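# Find tool-cabinet drawers with broken interlocks, leave them open

## Task

The tool cabinet has four drawers and an interlock that should stop the other three once any one is pulled out. On some drawers that interlock part is missing, which cannot be seen while they are closed. Identify those faulty drawers and leave each one open by at least a hand's width, while every working drawer ends up fully closed. A drawer only counts as open or shut if it stays that way without the robot holding it at the end.

## Robot and tools

Robot: two xArm6 arms, left_arm and right_arm, each with a parallel two-finger gripper. In the shared scene frame the origin lies on the table top midway between the arms, +x points out over the table, +z points up, and left_arm sits on the +y side. The arm names do not correspond to the left or right of any image. Base (URDF root) of left_arm: (-0.042, +0.271, 0) m, quat_wxyz (+0.999, 0, 0, +0.047); right_arm: (+0.005, -0.279, 0) m, quat_wxyz (+1.000, 0, 0, +0.030).

execute_actions takes "actions", a list holding zero or one item, plus optional "pictures" (boolean; images come by default). An empty list moves nothing and just reports the state. A motion item is {"rows": [...], "steps": n}: n control steps of 1/30 s each, n from 1 to 15 (default 15), with 1 to 15 rows; each row is used for one step and the final row repeats to fill the rest. A wait item is {"steps": n} with n up to 300; it returns once n steps have passed since the previous result. A refused call moves nothing.

Each row is a single flat list of 14 numbers covering both arms, always all 14 even if one arm stays still: left_arm's six joint targets then its opening, followed by right_arm's six joint targets then its opening. Joint values are absolute target angles in radians (same convention as the Joint positions line), not offsets. Joint order and stated ranges: waist -6.283..6.283, shoulder -2.059..2.094, elbow -3.927..0.192, forearm roll -6.283..6.283, wrist pitch -1.693..3.142, wrist roll -6.283..6.283. The true limit may differ by up to 0.010 rad. A target more than 0.010 rad beyond a stated end, and further out than the current angle, gets the call refused; a target past the real end is clipped there, and a "joint sent to its limit" line may appear (possibly referring to an earlier motion still running). Opening is an absolute value from -1 (closed) to +1 (fully open, 0.084 m between pads).

Motion limits: joint targets move at most 3.14 rad/s, taking 0.16 s to accelerate, and joints of one arm are timed to arrive together. Each step's target is clamped to within 0.623 rad of the measured angle, and if it would carry the gripper more than 70 mm from where it is, the whole arm's targets are scaled back. So large moves need several calls. Between calls the arms keep chasing the last row until they are nearly still or a step is HELD; after that only a new action continues the motion or adds push.

Gripper geometry: fingers point along the gripper's +z axis and close along its y axis. The reported end_effector_position is the pinch point between closed pads, about 2 cm short of the fingertips; closing shifts the tips roughly 10 mm further along +z. To hold something, keep commanding an opening well under grip_measured (same scale as the command); a larger gap squeezes harder, up to about 24 N per pad for objects up to about 6 cm. Fast closing can hit harder. Re-sending grip_measured still holds lightly.

Result lines: the state line gives, per arm, end_effector_position (m), end_effector_quat_wxyz and linear/angular velocities in the scene frame; reported hand position can be off, more so at long reach. Joint positions and Joint velocities list each arm's six joints (rad, rad/s) then finger-pad gap (m, m/s). Joint torques follow the same joint order; they have per-arm offsets, scaling and noise and are nonzero even in free air. "joint command not followed" means a clearance check altered or blocked some joint targets; the rest of the row still ran. HELD flags steps where your row, or part of it, was not sent. MOTOR HOT warns at 65 °C; at 80 °C an OVER-TEMPERATURE FAULT brakes that arm until it cools, so avoid long heavy holds. A TORQUE FAULT happens when contact load reaches a joint's limit (waist 47, shoulder 47, elbow 28.2, forearm roll 28.2, wrist pitch 18.8, wrist roll 18.8 N m, including held weight): the arm backs that joint off, stays put for 10 s and drops the rest of the call.

Cameras (each 896x504): cam_head_left, cam_head_right, cam_high, cam_low, cam_left_wrist, cam_right_wrist. OpenCV-style calibration (K, distortion, T_world_to_cam) is provided and may be slightly off; wrist-camera poses follow the arm's joint readings. zoom_image takes "camera" (one of those names) and "region" [x0, y0, x1, y1] in pixels of that camera's latest image, origin top-left, at most 504x504, and returns an enlarged view. read_manual(section="licences") only returns licence text. finished_scene(scene=number of the current scene) ends and grades the scene irreversibly; call it only when the drawers are in their final state.

Suggested approach: hook or pinch each drawer handle and pull gently; with all drawers shut, a drawer that opens while another is already out reveals a missing interlock. Pull slowly, close sound drawers fully, leave faulty ones at least a hand's width out, and release before finishing. Avoid slamming drawers, shoving hard against a locked drawer (torque faults), dropping items, and letting the two arms collide or press on each other.

Each tool is called after ">>>" in YAML: its name, and indented under it one key for each argument.

## Session

>>> execute_actions:
  actions: []

Scene clock: 0.00 s of 6600.00 s.
left_arm: end_effector_position=(+0.2093, +0.2925, +0.3294) grip_measured=+1.00 end_effector_quat_wxyz=(+0.403, +0.320, +0.857, +0.037) end_effector_velocity=(+0.000, -0.000, +0.000) end_effector_angular_velocity=(-0.001, -0.000, -0.001) | right_arm: end_effector_position=(+0.0741, -0.4794, +0.2362) grip_measured=+1.00 end_effector_quat_wxyz=(-0.088, +0.941, -0.042, +0.325) end_effector_velocity=(+0.000, +0.000, -0.000) end_effector_angular_velocity=(+0.001, -0.001, +0.001)
Joint positions: left_arm=[ 0.546 -1.584 -0.201 -0.658  1.263 -1.753  0.084] | right_arm=[-1.991 -0.803 -0.423  0.559  1.637 -1.922  0.084]
Joint velocities: left_arm=[-0.     0.    -0.    -0.001  0.     0.     0.   ] | right_arm=[-0.    -0.     0.001  0.     0.001 -0.001  0.   ]
Joint torques (N m, as the arm reports them, + toward a larger angle): no reading
Motor temperatures (°C, as the motors report them): left_arm=[32 34 36 35 35 36] | right_arm=[35 35 32 32 41 32]

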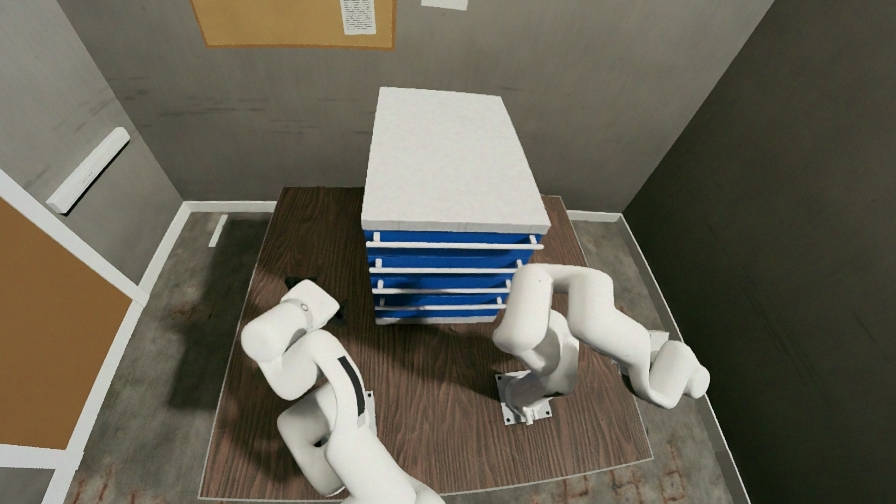

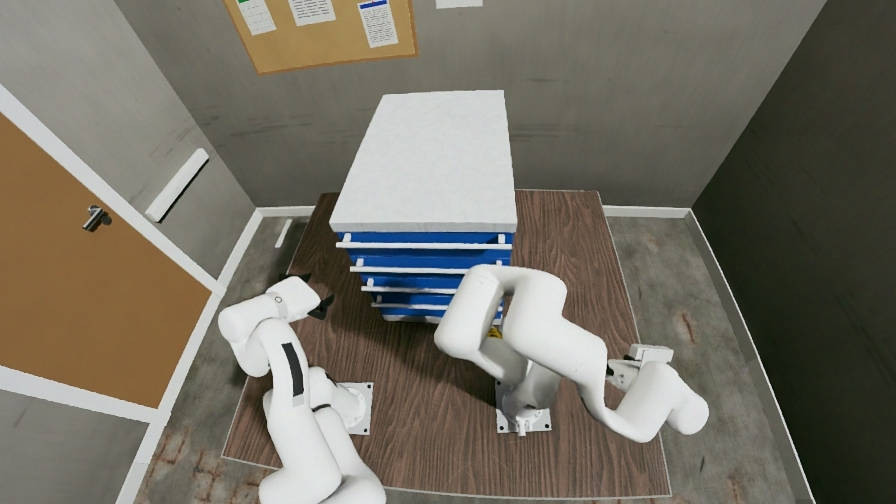

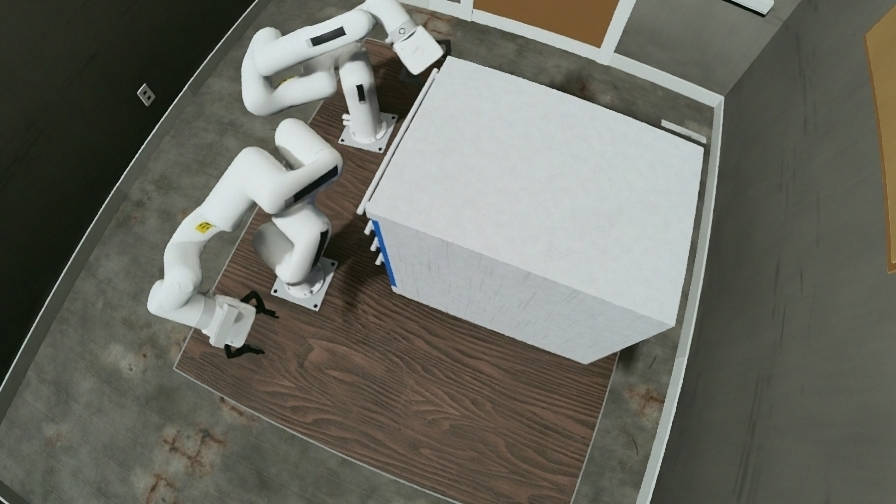

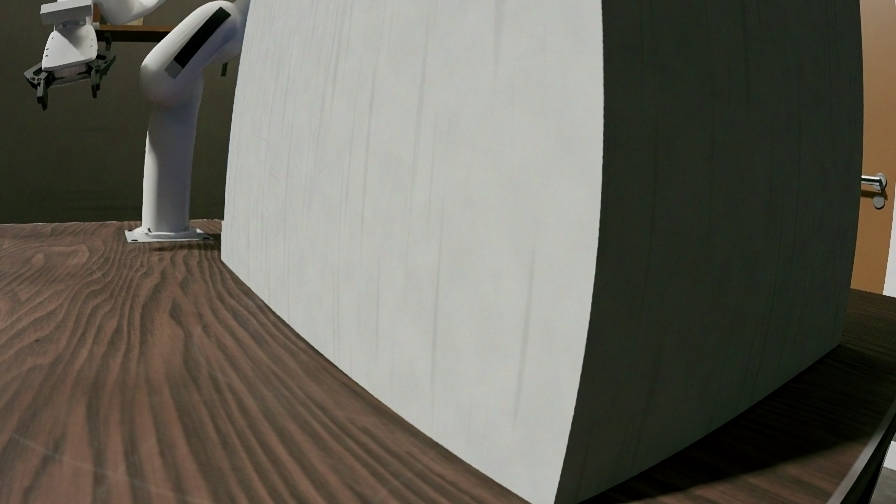

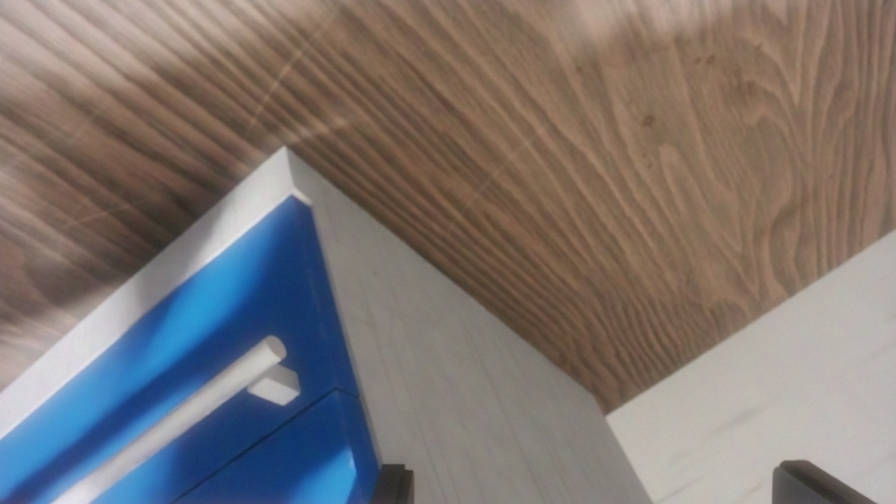

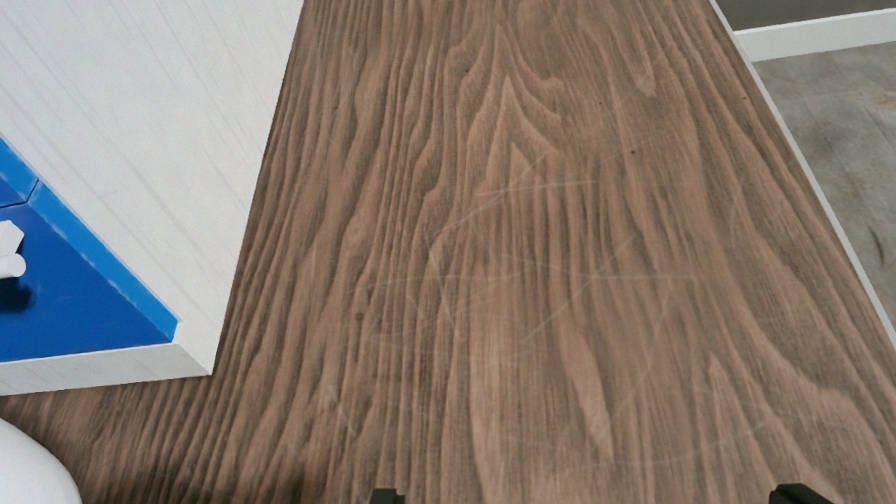

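>>> zoom_image:
  camera: "cam_head_left"
  region: [340, 200, 580, 340]

>>> zoom_image:
  camera: "cam_high"
  region: [320, 40, 480, 300]

>>> zoom_image:
  camera: "cam_head_right"
  region: [310, 200, 550, 340]

Region (340, 200, 580, 340) of cam_head_left's 896x504 image, scaled by 2.100, with more detail than that image has; it fills the top 294 rows of this view, and the rest is white.

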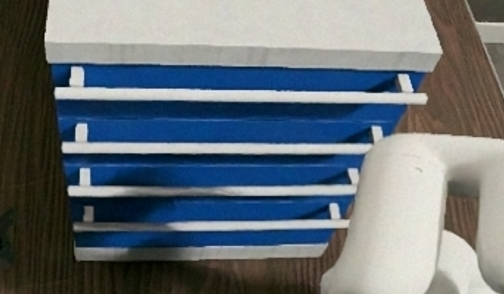

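Region (320, 40, 480, 300) of cam_high's 896x504 image, scaled by 1.938, with more detail than that image has; it fills the left 310 columns of this view, and the rest is white.

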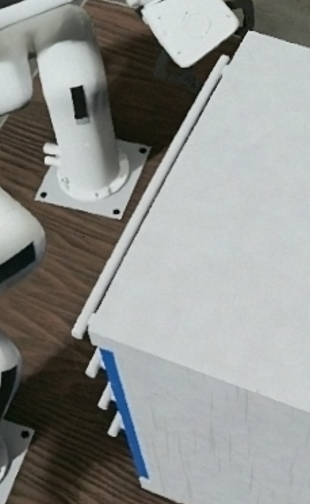

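Region (310, 200, 550, 340) of cam_head_right's 896x504 image, scaled by 2.100, with more detail than that image has; it fills the top 294 rows of this view, and the rest is white.

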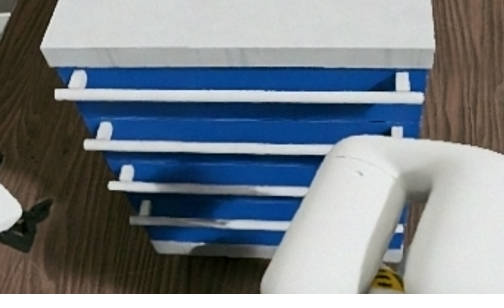

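>>> execute_actions:
  actions:
    - {"rows": [[0.546,-0.8947,-0.2443,1.397,1.263,-3.605,0.2,-1.991,-0.803,-0.423,-1.0874,1.7349,-1.873,0.2]], "steps": 15}
  pictures: false

>>> execute_actions:
  actions:
    - {"steps": 30}
  pictures: false

Scene clock: 113.20 s of 6600.00 s.
left_arm: end_effector_position=(+0.1281, +0.4002, +0.1893) grip_measured=+0.19 end_effector_quat_wxyz=(+0.018, +0.041, +0.999, +0.021) end_effector_velocity=(-0.292, +0.311, -0.145) end_effector_angular_velocity=(+0.997, +1.652, +1.460) | right_arm: end_effector_position=(-0.0871, -0.3850, +0.2066) grip_measured=+0.19 end_effector_quat_wxyz=(-0.258, +0.966, -0.013, -0.008) end_effector_velocity=(-0.423, +0.149, +0.084) end_effector_angular_velocity=(+0.653, +1.545, +0.546)
Joint positions: left_arm=[ 0.546 -1.086 -0.232  0.011  1.263 -2.422  0.052] | right_arm=[-1.991 -0.803 -0.423 -0.187  1.713 -1.884  0.052]
Joint velocities: left_arm=[ 0.001  0.799 -0.05   1.956  0.001 -1.951 -0.   ] | right_arm=[-0.     0.    -0.002 -1.756  0.077  0.04  -0.   ]
Joint torques (N m, as the arm reports them, + toward a larger angle): left_arm=[ -0.92  -2.24 -23.85   0.25  -1.27  -0.62] | right_arm=[ -1.99  -2.64 -16.12   0.06  -0.57  -0.16]
Motor temperatures (°C, as the motors report them): left_arm=[32 34 41 35 35 36] | right_arm=[35 35 39 32 41 32]
Steps of this call (steps 1 to 90: nothing new was sent; then 109.70 s passed at rest; steps 91 to 105: all 15 steps of this action). Readings (joint positions):
91: left_arm=[0.546 -1.584 -0.201 -0.657 1.263 -1.754] | right_arm=[-1.991 -0.803 -0.423 0.559 1.637 -1.922]
92: left_arm=[0.546 -1.576 -0.203 -0.648 1.263 -1.764] | right_arm=[-1.991 -0.803 -0.423 0.550 1.639 -1.922]
94: left_arm=[0.546 -1.510 -0.210 -0.579 1.262 -1.834] | right_arm=[-1.990 -0.803 -0.424 0.478 1.650 -1.916]
98: left_arm=[0.546 -1.323 -0.217 -0.387 1.263 -2.025] | right_arm=[-1.991 -0.803 -0.422 0.225 1.685 -1.899]
105: the state above

Scene clock: 114.20 s of 6600.00 s.
left_arm: end_effector_position=(+0.0506, +0.6055, +0.3173) grip_measured=+0.19 end_effector_quat_wxyz=(-0.100, -0.203, +0.773, +0.593) end_effector_velocity=(+0.001, +0.001, +0.003) end_effector_angular_velocity=(+0.009, -0.002, -0.002) | right_arm: end_effector_position=(-0.2719, -0.3582, +0.3347) grip_measured=+0.19 end_effector_quat_wxyz=(-0.371, +0.829, +0.023, -0.417) end_effector_velocity=(-0.001, -0.000, +0.001) end_effector_angular_velocity=(-0.001, +0.004, +0.001)
Joint positions: left_arm=[ 0.546 -0.895 -0.244  1.396  1.263 -3.605  0.052] | right_arm=[-1.991 -0.803 -0.423 -1.087  1.735 -1.873  0.052]
Joint velocities: left_arm=[ 0.    -0.    -0.003  0.007  0.    -0.004  0.   ] | right_arm=[-0.    -0.    -0.002 -0.003 -0.    -0.    -0.   ]
Joint torques (N m, as the arm reports them, + toward a larger angle): left_arm=[ -0.85  -3.18 -23.     1.23   0.71  -0.37] | right_arm=[ -2.05  -2.7  -16.33  -0.93   0.15  -0.27]
Motor temperatures (°C, as the motors report them): left_arm=[32 34 41 35 35 36] | right_arm=[35 35 39 32 41 32]
Steps of this call (steps 1 to 30: the robot went on to your last target). Readings (joint positions):
1: left_arm=[0.546 -1.061 -0.233 0.077 1.263 -2.489] | right_arm=[-1.991 -0.803 -0.423 -0.245 1.716 -1.883]
2: left_arm=[0.546 -1.038 -0.235 0.146 1.263 -2.558] | right_arm=[-1.991 -0.803 -0.423 -0.304 1.718 -1.882]
4: left_arm=[0.546 -0.999 -0.237 0.288 1.263 -2.700] | right_arm=[-1.991 -0.803 -0.423 -0.421 1.722 -1.880]
8: left_arm=[0.546 -0.947 -0.241 0.582 1.263 -2.994] | right_arm=[-1.991 -0.803 -0.423 -0.656 1.727 -1.877]
30: the state above

>>> execute_actions:
  actions:
    - {"rows": [[0.546,-0.8947,-0.2443,1.397,2.5,-3.605,0.2,-4.2639,-0.09,-0.2523,-1.0874,1.7349,-1.873,0.2]], "steps": 15}
  pictures: false

>>> execute_actions:
  actions:
    - {"steps": 15}
  pictures: false

>>> execute_actions:
  actions:
    - {"rows": [[-2.0621,-0.8947,-0.2443,1.397,2.5,-3.605,0.2,-4.2639,-0.09,-0.2523,-1.0874,1.7349,-1.873,0.2]], "steps": 15}
  pictures: false

>>> execute_actions:
  actions:
    - {"steps": 30}
  pictures: false

>>> execute_actions:
  actions:
    - {"rows": [[-2.0621,-0.8947,-0.2443,1.397,1.9299,-3.605,0.2,-4.2639,-0.09,-0.2523,-1.0874,1.7349,-1.873,0.2]], "steps": 15}
  pictures: false

>>> execute_actions:
  actions:
    - {"steps": 15}

Scene clock: 117.87 s of 6600.00 s.
left_arm: end_effector_position=(-0.1110, +0.5391, +0.3873) grip_measured=+0.19 end_effector_quat_wxyz=(-0.373, -0.363, +0.595, +0.613) end_effector_velocity=(-0.288, -0.287, +0.198) end_effector_angular_velocity=(+0.393, +0.661, +1.540) | right_arm: end_effector_position=(-0.2616, -0.2021, +0.2353) grip_measured=+0.19 end_effector_quat_wxyz=(-0.620, +0.764, -0.036, -0.172) end_effector_velocity=(+0.150, +0.381, -0.137) end_effector_angular_velocity=(+0.545, -0.639, -1.258)
Joint positions: left_arm=[ 0.546 -0.895 -0.244  1.397  1.995 -3.605  0.052] | right_arm=[-2.497 -0.382 -0.32  -1.087  1.735 -1.873  0.052]
Joint velocities: left_arm=[-0.001 -0.001 -0.002  0.     1.722  0.     0.   ] | right_arm=[-1.258  0.684  0.157 -0.001  0.001  0.001 -0.   ]
Joint torques (N m, as the arm reports them, + toward a larger angle): left_arm=[ -1.37  -1.38 -21.2    1.88   1.4   -0.22] | right_arm=[ -3.2   -7.98 -13.13  -0.54   1.32  -0.43]
Motor temperatures (°C, as the motors report them): left_arm=[32 34 41 35 35 36] | right_arm=[35 35 39 32 41 32]
Steps of this call (steps 1 to 15: the robot went on to your last target; steps 16 to 90: nothing new was sent; then 0.17 s passed at rest; steps 91 to 105: all 15 steps of this action). Readings (joint positions):
91: left_arm=[0.546 -0.895 -0.244 1.397 1.264 -3.605] | right_arm=[-1.992 -0.803 -0.423 -1.087 1.735 -1.873]
92: left_arm=[0.546 -0.895 -0.244 1.397 1.273 -3.605] | right_arm=[-2.000 -0.795 -0.422 -1.088 1.735 -1.873]
94: left_arm=[0.545 -0.895 -0.244 1.397 1.345 -3.605] | right_arm=[-2.063 -0.734 -0.409 -1.088 1.734 -1.873]
98: left_arm=[0.546 -0.895 -0.244 1.397 1.591 -3.605] | right_arm=[-2.219 -0.578 -0.365 -1.087 1.735 -1.873]
105: the state above

Scene clock: 118.37 s of 6600.00 s.
left_arm: end_effector_position=(-0.1677, +0.4371, +0.4456) grip_measured=+0.19 end_effector_quat_wxyz=(+0.534, +0.446, -0.425, -0.579) end_effector_velocity=(-0.001, -0.006, +0.003) end_effector_angular_velocity=(+0.006, +0.008, +0.022) | right_arm: end_effector_position=(-0.1229, -0.0490, +0.1972) grip_measured=+0.19 end_effector_quat_wxyz=(+0.676, -0.693, +0.207, -0.142) end_effector_velocity=(+0.381, +0.192, -0.035) end_effector_angular_velocity=(+0.001, -0.281, -1.503)
Joint positions: left_arm=[ 0.546 -0.895 -0.244  1.397  2.498 -3.605  0.052] | right_arm=[-3.193 -0.168 -0.27  -1.087  1.735 -1.873  0.052]
Joint velocities: left_arm=[ 0.    -0.    -0.001  0.     0.024 -0.     0.   ] | right_arm=[-1.503  0.226  0.055  0.001 -0.001 -0.     0.   ]
Joint torques (N m, as the arm reports them, + toward a larger angle): left_arm=[ -0.71   0.02 -19.52   1.87   1.58  -0.28] | right_arm=[-2.45 -9.55 -9.71 -0.01  1.61 -0.34]
Motor temperatures (°C, as the motors report them): left_arm=[32 34 41 35 35 36] | right_arm=[35 35 39 32 41 32]
Steps of this call (steps 1 to 15: the robot went on to your last target). Readings (joint positions):
1: left_arm=[0.546 -0.895 -0.244 1.397 2.053 -3.605] | right_arm=[-2.539 -0.360 -0.315 -1.087 1.735 -1.873]
2: left_arm=[0.546 -0.895 -0.244 1.397 2.111 -3.605] | right_arm=[-2.582 -0.339 -0.310 -1.087 1.735 -1.873]
4: left_arm=[0.546 -0.895 -0.244 1.397 2.227 -3.605] | right_arm=[-2.670 -0.301 -0.301 -1.087 1.735 -1.873]
8: left_arm=[0.546 -0.895 -0.244 1.397 2.430 -3.605] | right_arm=[-2.853 -0.239 -0.287 -1.087 1.735 -1.873]
15: the state above

Scene clock: 118.87 s of 6600.00 s.
left_arm: end_effector_position=(-0.0041, +0.4755, +0.4459) grip_measured=+0.19 end_effector_quat_wxyz=(-0.255, -0.237, +0.568, +0.745) end_effector_velocity=(+0.410, -0.076, +0.000) end_effector_angular_velocity=(+0.001, +0.000, -2.002) | right_arm: end_effector_position=(+0.0837, -0.0331, +0.1880) grip_measured=+0.19 end_effector_quat_wxyz=(+0.567, -0.565, +0.430, -0.417) end_effector_velocity=(+0.402, -0.136, -0.011) end_effector_angular_velocity=(-0.070, -0.072, -1.599)
Joint positions: left_arm=[-0.286 -0.895 -0.244  1.397  2.499 -3.605  0.052] | right_arm=[-3.978 -0.105 -0.256 -1.087  1.735 -1.873  0.052]
Joint velocities: left_arm=[-2.004 -0.001  0.001  0.     0.003 -0.     0.   ] | right_arm=[-1.6    0.081  0.019 -0.001 -0.    -0.     0.   ]
Joint torques (N m, as the arm reports them, + toward a larger angle): left_arm=[ -0.88   0.19 -19.17   1.97   1.85  -0.22] | right_arm=[-2.11 -8.25 -8.65 -0.05  1.78 -0.3 ]
Motor temperatures (°C, as the motors report them): left_arm=[32 34 41 35 35 36] | right_arm=[35 35 39 32 41 32]
Steps of this call (steps 1 to 15: all 15 steps of this action). Readings (joint positions):
1: left_arm=[0.545 -0.895 -0.244 1.397 2.498 -3.605] | right_arm=[-3.243 -0.161 -0.269 -1.087 1.735 -1.873]
2: left_arm=[0.538 -0.895 -0.244 1.397 2.499 -3.605] | right_arm=[-3.294 -0.154 -0.267 -1.087 1.735 -1.873]
4: left_arm=[0.468 -0.895 -0.244 1.397 2.499 -3.605] | right_arm=[-3.397 -0.142 -0.265 -1.087 1.735 -1.873]
8: left_arm=[0.183 -0.895 -0.245 1.397 2.499 -3.605] | right_arm=[-3.605 -0.125 -0.261 -1.087 1.735 -1.873]
15: the state above

Scene clock: 119.87 s of 6600.00 s.
left_arm: end_effector_position=(+0.1512, +0.1933, +0.4459) grip_measured=+0.19 end_effector_quat_wxyz=(+0.414, +0.289, +0.544, +0.670) end_effector_velocity=(-0.007, -0.014, -0.000) end_effector_angular_velocity=(+0.001, -0.001, -0.079) | right_arm: end_effector_position=(+0.1510, -0.0677, +0.1860) grip_measured=+0.19 end_effector_quat_wxyz=(+0.500, -0.500, +0.500, -0.500) end_effector_velocity=(+0.000, -0.000, -0.000) end_effector_angular_velocity=(-0.000, +0.001, -0.000)
Joint positions: left_arm=[-2.055 -0.895 -0.244  1.397  2.5   -3.605  0.052] | right_arm=[-4.264 -0.09  -0.252 -1.087  1.735 -1.873  0.052]
Joint velocities: left_arm=[-0.083 -0.003  0.003 -0.001  0.004 -0.    -0.   ] | right_arm=[-0.     0.     0.     0.    -0.001 -0.     0.   ]
Joint torques (N m, as the arm reports them, + toward a larger angle): left_arm=[  1.6   -0.11 -19.43   1.97   1.71  -0.17] | right_arm=[-2.04 -8.74 -8.65 -0.07  1.72 -0.23]
Motor temperatures (°C, as the motors report them): left_arm=[32 34 41 35 35 36] | right_arm=[35 35 39 32 41 32]
Steps of this call (steps 1 to 30: the robot went on to your last target). Readings (joint positions):
1: left_arm=[-0.353 -0.895 -0.244 1.397 2.500 -3.605] | right_arm=[-4.031 -0.102 -0.255 -1.087 1.735 -1.873]
2: left_arm=[-0.420 -0.895 -0.244 1.397 2.500 -3.605] | right_arm=[-4.084 -0.099 -0.255 -1.087 1.735 -1.873]
4: left_arm=[-0.553 -0.895 -0.244 1.397 2.500 -3.605] | right_arm=[-4.179 -0.094 -0.253 -1.087 1.735 -1.873]
8: left_arm=[-0.821 -0.895 -0.244 1.397 2.500 -3.605] | right_arm=[-4.255 -0.090 -0.251 -1.087 1.735 -1.873]
30: the state above

Scene clock: 120.37 s of 6600.00 s.
left_arm: end_effector_position=(+0.1502, +0.0620, +0.3810) grip_measured=+0.19 end_effector_quat_wxyz=(+0.499, +0.497, +0.501, +0.503) end_effector_velocity=(-0.011, -0.035, -0.016) end_effector_angular_velocity=(-0.005, +0.071, -0.139) | right_arm: end_effector_position=(+0.1510, -0.0677, +0.1860) grip_measured=+0.19 end_effector_quat_wxyz=(+0.500, -0.500, +0.500, -0.500) end_effector_velocity=(-0.000, +0.000, -0.000) end_effector_angular_velocity=(+0.000, +0.000, -0.001)
Joint positions: left_arm=[-2.062 -0.895 -0.244  1.397  1.94  -3.605  0.052] | right_arm=[-4.264 -0.09  -0.252 -1.087  1.735 -1.873  0.052]
Joint velocities: left_arm=[-0.001 -0.004 -0.002  0.    -0.155  0.    -0.   ] | right_arm=[-0.     0.    -0.001  0.    -0.    -0.    -0.   ]
Joint torques (N m, as the arm reports them, + toward a larger angle): left_arm=[ -0.6   -1.73 -21.17   1.89   1.6   -0.2 ] | right_arm=[-2.13 -8.37 -8.8   0.27  1.73 -0.34]
Motor temperatures (°C, as the motors report them): left_arm=[32 34 41 35 35 36] | right_arm=[35 35 39 32 41 32]
Steps of this call (steps 1 to 15: all 15 steps of this action). Readings (joint positions):
1: left_arm=[-2.057 -0.895 -0.244 1.397 2.499 -3.605] | right_arm=[-4.264 -0.090 -0.252 -1.087 1.735 -1.873]
2: left_arm=[-2.057 -0.895 -0.244 1.397 2.490 -3.605] | right_arm=[-4.264 -0.090 -0.252 -1.087 1.735 -1.873]
4: left_arm=[-2.057 -0.895 -0.244 1.397 2.418 -3.605] | right_arm=[-4.264 -0.090 -0.252 -1.087 1.735 -1.873]
8: left_arm=[-2.058 -0.895 -0.244 1.397 2.174 -3.605] | right_arm=[-4.264 -0.090 -0.252 -1.087 1.735 -1.873]
15: the state above

Scene clock: 120.87 s of 6600.00 s.
left_arm: end_effector_position=(+0.1494, +0.0597, +0.3799) grip_measured=+0.19 end_effector_quat_wxyz=(+0.500, +0.500, +0.500, +0.500) end_effector_velocity=(-0.000, -0.000, -0.000) end_effector_angular_velocity=(-0.000, +0.000, -0.001) | right_arm: end_effector_position=(+0.1510, -0.0677, +0.1860) grip_measured=+0.19 end_effector_quat_wxyz=(+0.500, -0.500, +0.500, -0.500) end_effector_velocity=(+0.000, -0.000, -0.000) end_effector_angular_velocity=(-0.001, +0.001, +0.000)
Joint positions: left_arm=[-2.062 -0.895 -0.244  1.397  1.93  -3.605  0.052] | right_arm=[-4.264 -0.09  -0.252 -1.087  1.735 -1.873  0.052]
Joint velocities: left_arm=[-0.001 -0.001  0.001 -0.    -0.001 -0.    -0.   ] | right_arm=[-0.     0.     0.001  0.    -0.001  0.     0.   ]
Joint torques (N m, as the arm reports them, + toward a larger angle): left_arm=[ -0.89  -1.67 -21.17   1.87   1.36  -0.24] | right_arm=[-2.09 -8.84 -8.74 -0.24  1.82 -0.18]
Motor temperatures (°C, as the motors report them): left_arm=[32 34 41 35 35 36] | right_arm=[35 35 39 32 41 32]
Steps of this call (steps 1 to 15: the robot went on to your last target). Readings (joint positions):
1: left_arm=[-2.062 -0.895 -0.244 1.397 1.936 -3.605] | right_arm=[-4.264 -0.090 -0.252 -1.087 1.735 -1.873]
2: left_arm=[-2.062 -0.895 -0.244 1.397 1.934 -3.605] | right_arm=[-4.264 -0.090 -0.252 -1.087 1.735 -1.873]
4: left_arm=[-2.062 -0.895 -0.244 1.397 1.932 -3.605] | right_arm=[-4.264 -0.090 -0.252 -1.087 1.735 -1.873]
8: left_arm=[-2.062 -0.895 -0.244 1.397 1.931 -3.605] | right_arm=[-4.264 -0.090 -0.252 -1.087 1.735 -1.873]
15: the state above
camera_calibration (this result's frames):
cam_left_wrist: T_world_to_cam=[[0.00550644, 0.0000947101, 0.999985, -0.349554], [-0.0127897, -0.999918, 0.00016513, 0.123412], [0.999903, -0.0127904, -0.00550478, -0.0147305], [0, 0, 0, 1]] pos_world=[0.0182322, 0.123246, 0.349447]
cam_right_wrist: T_world_to_cam=[[-0.0127762, -0.00945567, -0.999874, 0.218921], [0.00436412, 0.999945, -0.00951211, 0.134512], [0.999909, -0.0044851, -0.0127343, -0.0162238], [0, 0, 0, 1]] pos_world=[0.0184323, -0.132508, 0.219966]

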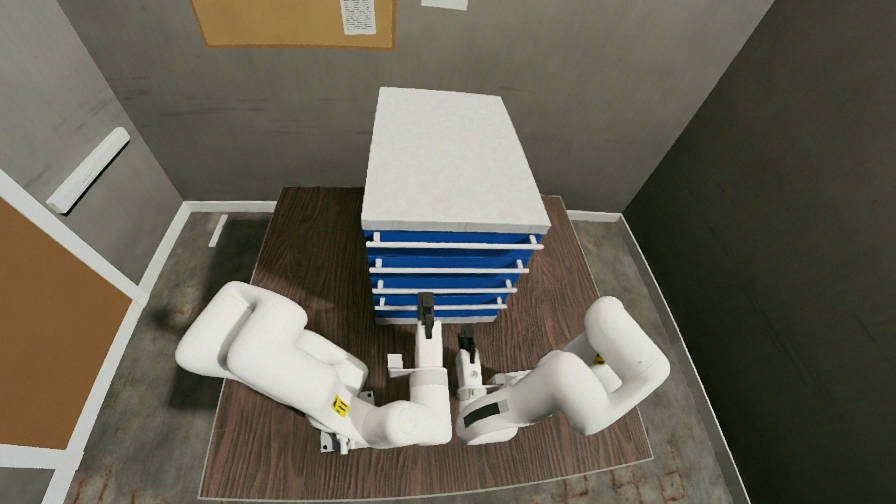

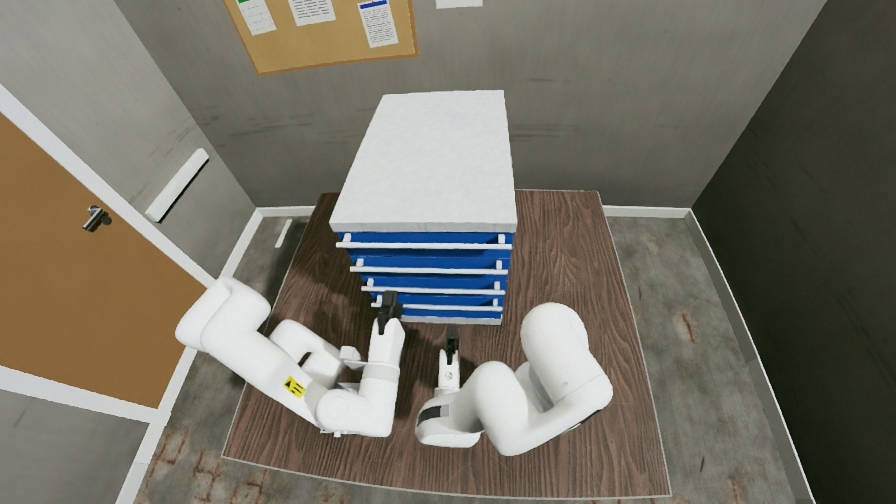

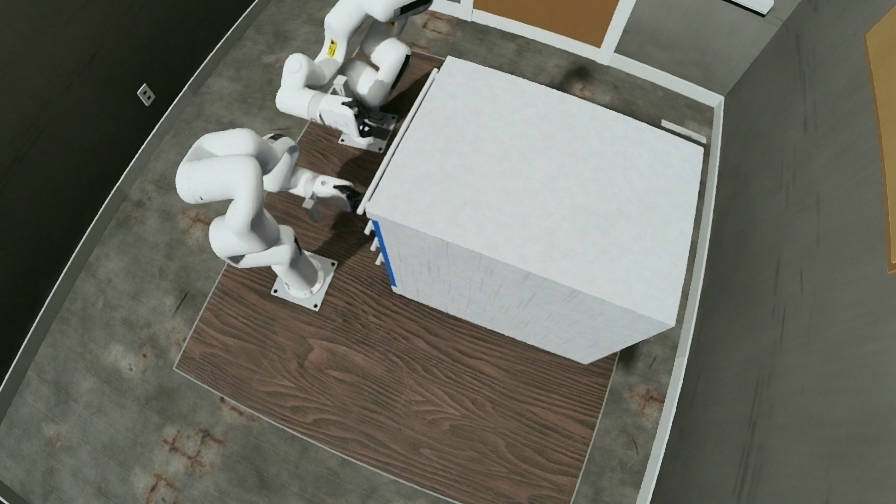

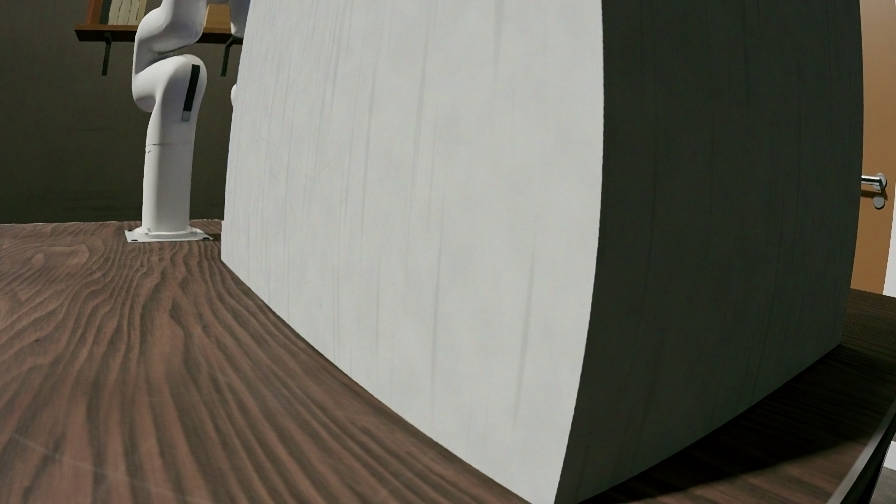

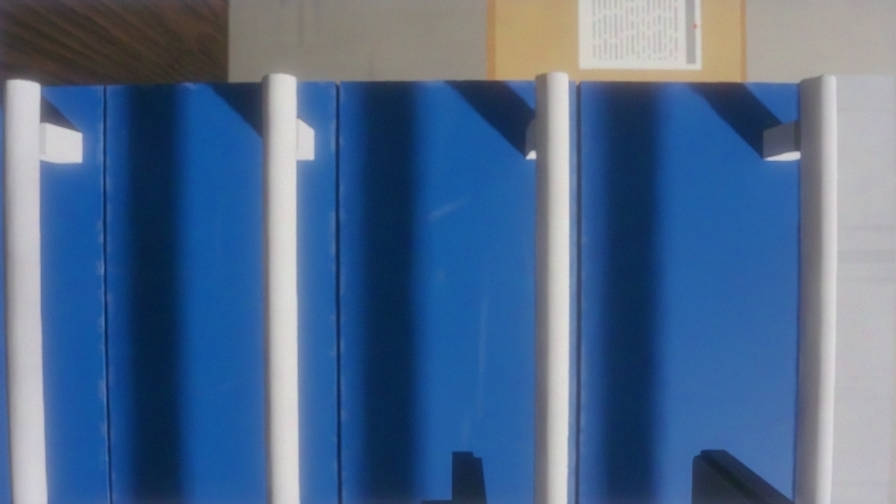

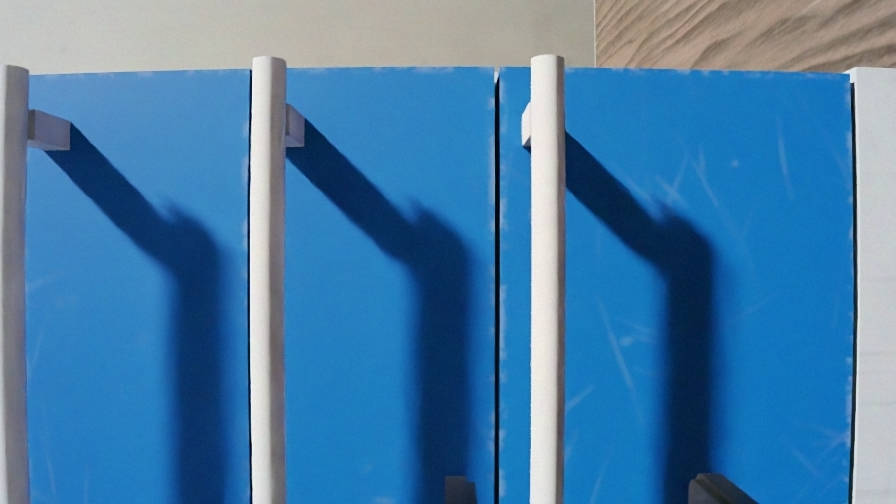

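>>> execute_actions:
  actions:
    - {"rows": [[-1.8737,-0.9558,-0.2229,1.4900,1.7636,-3.5418,0.2,-4.3920,-0.1176,-0.2055,-1.2098,1.6886,-1.8720,0.2],[-1.8737,-0.9558,-0.2229,1.4900,1.7636,-3.5418,0.2,-4.3920,-0.1176,-0.2055,-1.2098,1.6886,-1.8720,0.2],[-1.8737,-0.9558,-0.2229,1.4900,1.7636,-3.5418,0.2,-4.3920,-0.1176,-0.2055,-1.2098,1.6886,-1.8720,0.2],[-1.8737,-0.9558,-0.2229,1.4900,1.7636,-3.5418,0.2,-4.3920,-0.1176,-0.2055,-1.2098,1.6886,-1.8720,0.2],[-1.8737,-0.9558,-0.2229,1.4900,1.7636,-3.5418,0.2,-4.3920,-0.1176,-0.2055,-1.2098,1.6886,-1.8720,0.2],[-1.8737,-0.9558,-0.2229,1.4900,1.7636,-3.5418,0.2,-4.3920,-0.1176,-0.2055,-1.2098,1.6886,-1.8720,0.2],[-1.6648,-0.9758,-0.2116,1.5708,1.5708,-3.5252,0.2,-4.5360,-0.1478,-0.1712,-1.3469,1.6444,-1.8813,0.2]], "steps": 15}
  pictures: false

>>> execute_actions:
  actions:
    - {"steps": 12}

Scene clock: 141.30 s of 6600.00 s.
left_arm: end_effector_position=(+0.2086, +0.0598, +0.3861) grip_measured=+0.19 end_effector_quat_wxyz=(+0.499, +0.499, +0.501, +0.501) end_effector_velocity=(+0.014, -0.009, -0.002) end_effector_angular_velocity=(+0.009, +0.005, -0.041) | right_arm: end_effector_position=(+0.2101, -0.0688, +0.1831) grip_measured=+0.19 end_effector_quat_wxyz=(+0.500, -0.500, +0.500, -0.500) end_effector_velocity=(+0.013, +0.005, -0.001) end_effector_angular_velocity=(+0.005, +0.008, +0.018)
Joint positions: left_arm=[-1.672 -0.975 -0.212  1.567  1.58  -3.526  0.052] | right_arm=[-4.531 -0.147 -0.172 -1.341  1.647 -1.881  0.052]
Joint velocities: left_arm=[ 0.123 -0.011  0.007  0.057 -0.153  0.014  0.   ] | right_arm=[-0.071 -0.016  0.011 -0.083 -0.034 -0.005  0.   ]
Joint torques (N m, as the arm reports them, + toward a larger angle): left_arm=[ -4.76  -0.79 -22.8    1.33   1.19  -0.2 ] | right_arm=[-0.26 -7.6  -9.5   0.24  1.73 -0.27]
Motor temperatures (°C, as the motors report them): left_arm=[32 34 41 35 35 36] | right_arm=[35 35 36 32 41 32]
Steps of this call (steps 1 to 15: the robot went on to your last target; steps 16 to 90: nothing new was sent; then 16.93 s passed at rest; steps 91 to 105: all 15 steps of this action). Readings (joint positions):
91: left_arm=[-2.062 -0.895 -0.244 1.397 1.929 -3.605] | right_arm=[-4.264 -0.090 -0.252 -1.088 1.735 -1.873]
92: left_arm=[-2.054 -0.897 -0.243 1.402 1.920 -3.601] | right_arm=[-4.272 -0.092 -0.249 -1.097 1.731 -1.873]
94: left_arm=[-1.990 -0.918 -0.236 1.434 1.863 -3.580] | right_arm=[-4.325 -0.103 -0.231 -1.147 1.712 -1.873]
98: left_arm=[-1.873 -0.954 -0.224 1.489 1.764 -3.545] | right_arm=[-4.395 -0.118 -0.205 -1.213 1.688 -1.873]
105: the state above

Scene clock: 141.70 s of 6600.00 s.
left_arm: end_effector_position=(+0.2093, +0.0590, +0.3861) grip_measured=+0.19 end_effector_quat_wxyz=(+0.500, +0.500, +0.500, +0.500) end_effector_velocity=(+0.001, +0.001, +0.001) end_effector_angular_velocity=(-0.002, -0.001, +0.003) | right_arm: end_effector_position=(+0.2110, -0.0685, +0.1831) grip_measured=+0.19 end_effector_quat_wxyz=(+0.500, -0.500, +0.500, -0.500) end_effector_velocity=(+0.001, -0.000, +0.001) end_effector_angular_velocity=(+0.000, -0.002, -0.002)
Joint positions: left_arm=[-1.665 -0.976 -0.212  1.571  1.571 -3.525  0.052] | right_arm=[-4.536 -0.148 -0.171 -1.347  1.644 -1.881  0.052]
Joint velocities: left_arm=[ 0.004 -0.002 -0.     0.001 -0.001  0.    -0.   ] | right_arm=[-0.002 -0.     0.    -0.001  0.002  0.     0.   ]
Joint torques (N m, as the arm reports them, + toward a larger angle): left_arm=[ -0.68  -1.35 -22.77   1.61   1.2   -0.29] | right_arm=[-2.11 -8.13 -9.11 -0.05  1.78 -0.3 ]
Motor temperatures (°C, as the motors report them): left_arm=[32 34 41 35 35 36] | right_arm=[35 35 36 32 41 32]
Steps of this call (steps 1 to 12: the robot went on to your last target). Readings (joint positions):
1: left_arm=[-1.669 -0.975 -0.212 1.569 1.576 -3.526] | right_arm=[-4.533 -0.147 -0.172 -1.343 1.646 -1.881]
2: left_arm=[-1.668 -0.975 -0.212 1.569 1.574 -3.526] | right_arm=[-4.534 -0.147 -0.172 -1.345 1.645 -1.881]
4: left_arm=[-1.667 -0.975 -0.212 1.570 1.572 -3.525] | right_arm=[-4.535 -0.148 -0.172 -1.346 1.645 -1.881]
8: left_arm=[-1.666 -0.976 -0.212 1.571 1.571 -3.525] | right_arm=[-4.535 -0.148 -0.171 -1.347 1.644 -1.881]
12: the state above
camera_calibration (this result's frames):
cam_left_wrist: T_world_to_cam=[[0.00563966, 0.000233636, 0.999984, -0.356128], [-0.0133483, -0.999911, 0.000308899, 0.12356], [0.999895, -0.0133498, -0.00563604, -0.0744842], [0, 0, 0, 1]] pos_world=[0.0781342, 0.122638, 0.355664]
cam_right_wrist: T_world_to_cam=[[-0.0124079, -0.00874941, -0.999885, 0.216772], [0.00336768, 0.999956, -0.00879183, 0.135108], [0.999917, -0.00347638, -0.0123779, -0.0762279], [0, 0, 0, 1]] pos_world=[0.0784562, -0.13347, 0.216992]

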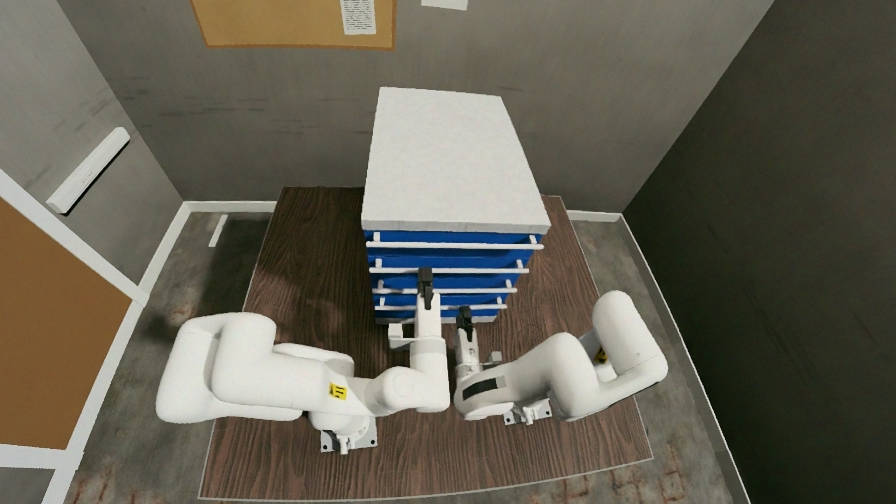

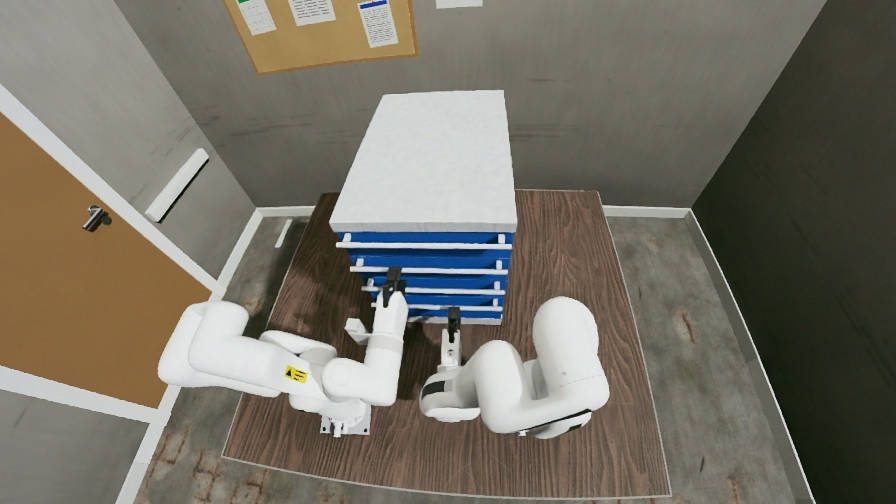

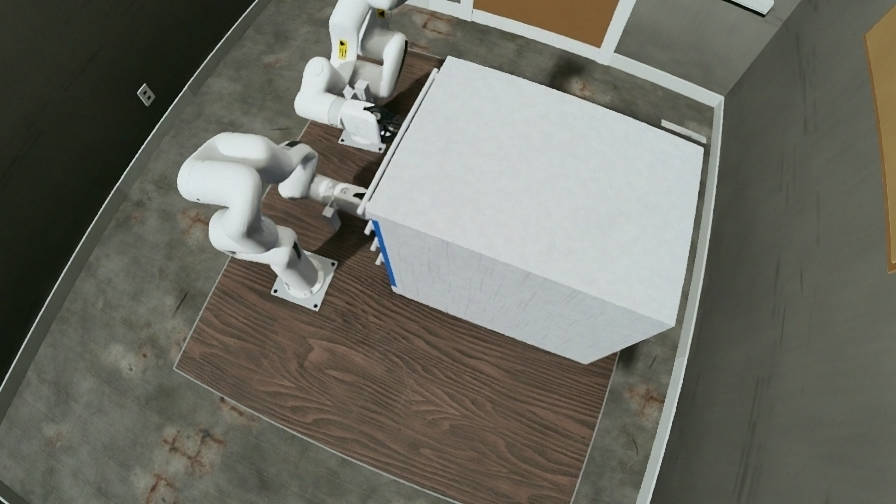

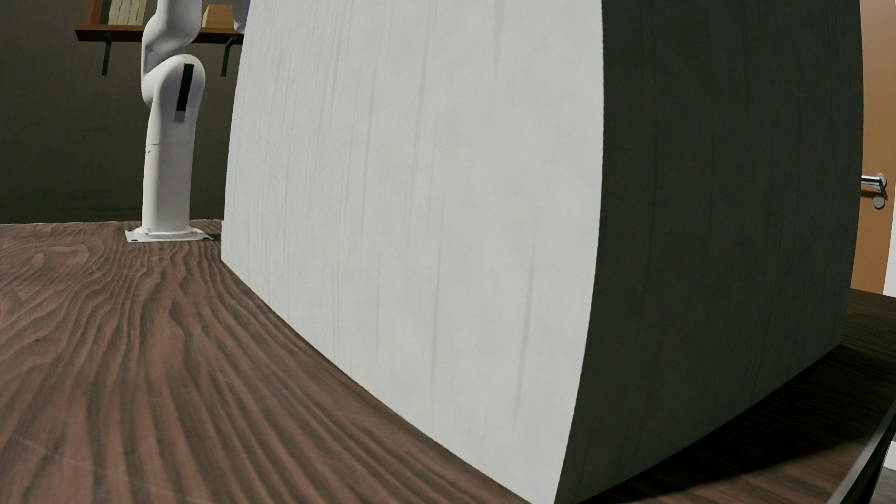

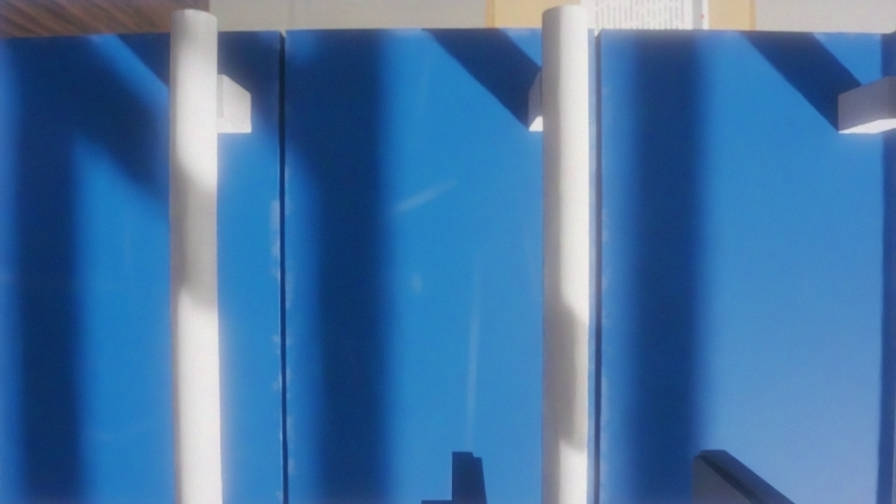

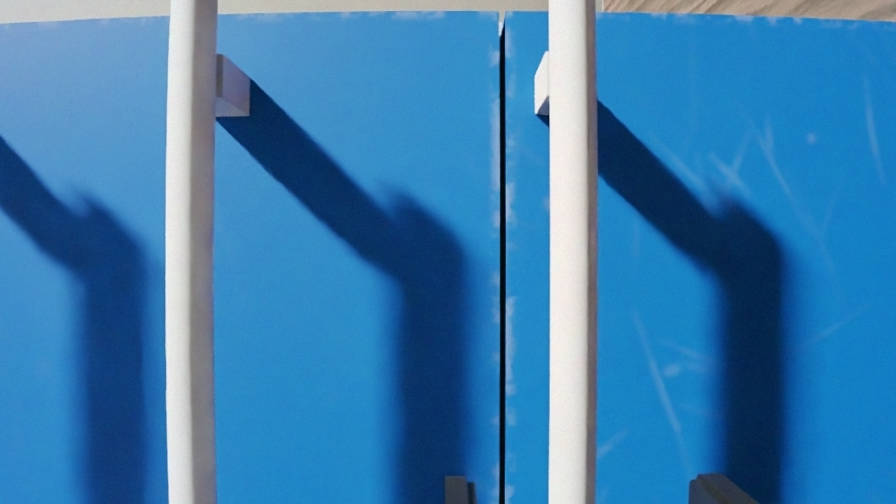

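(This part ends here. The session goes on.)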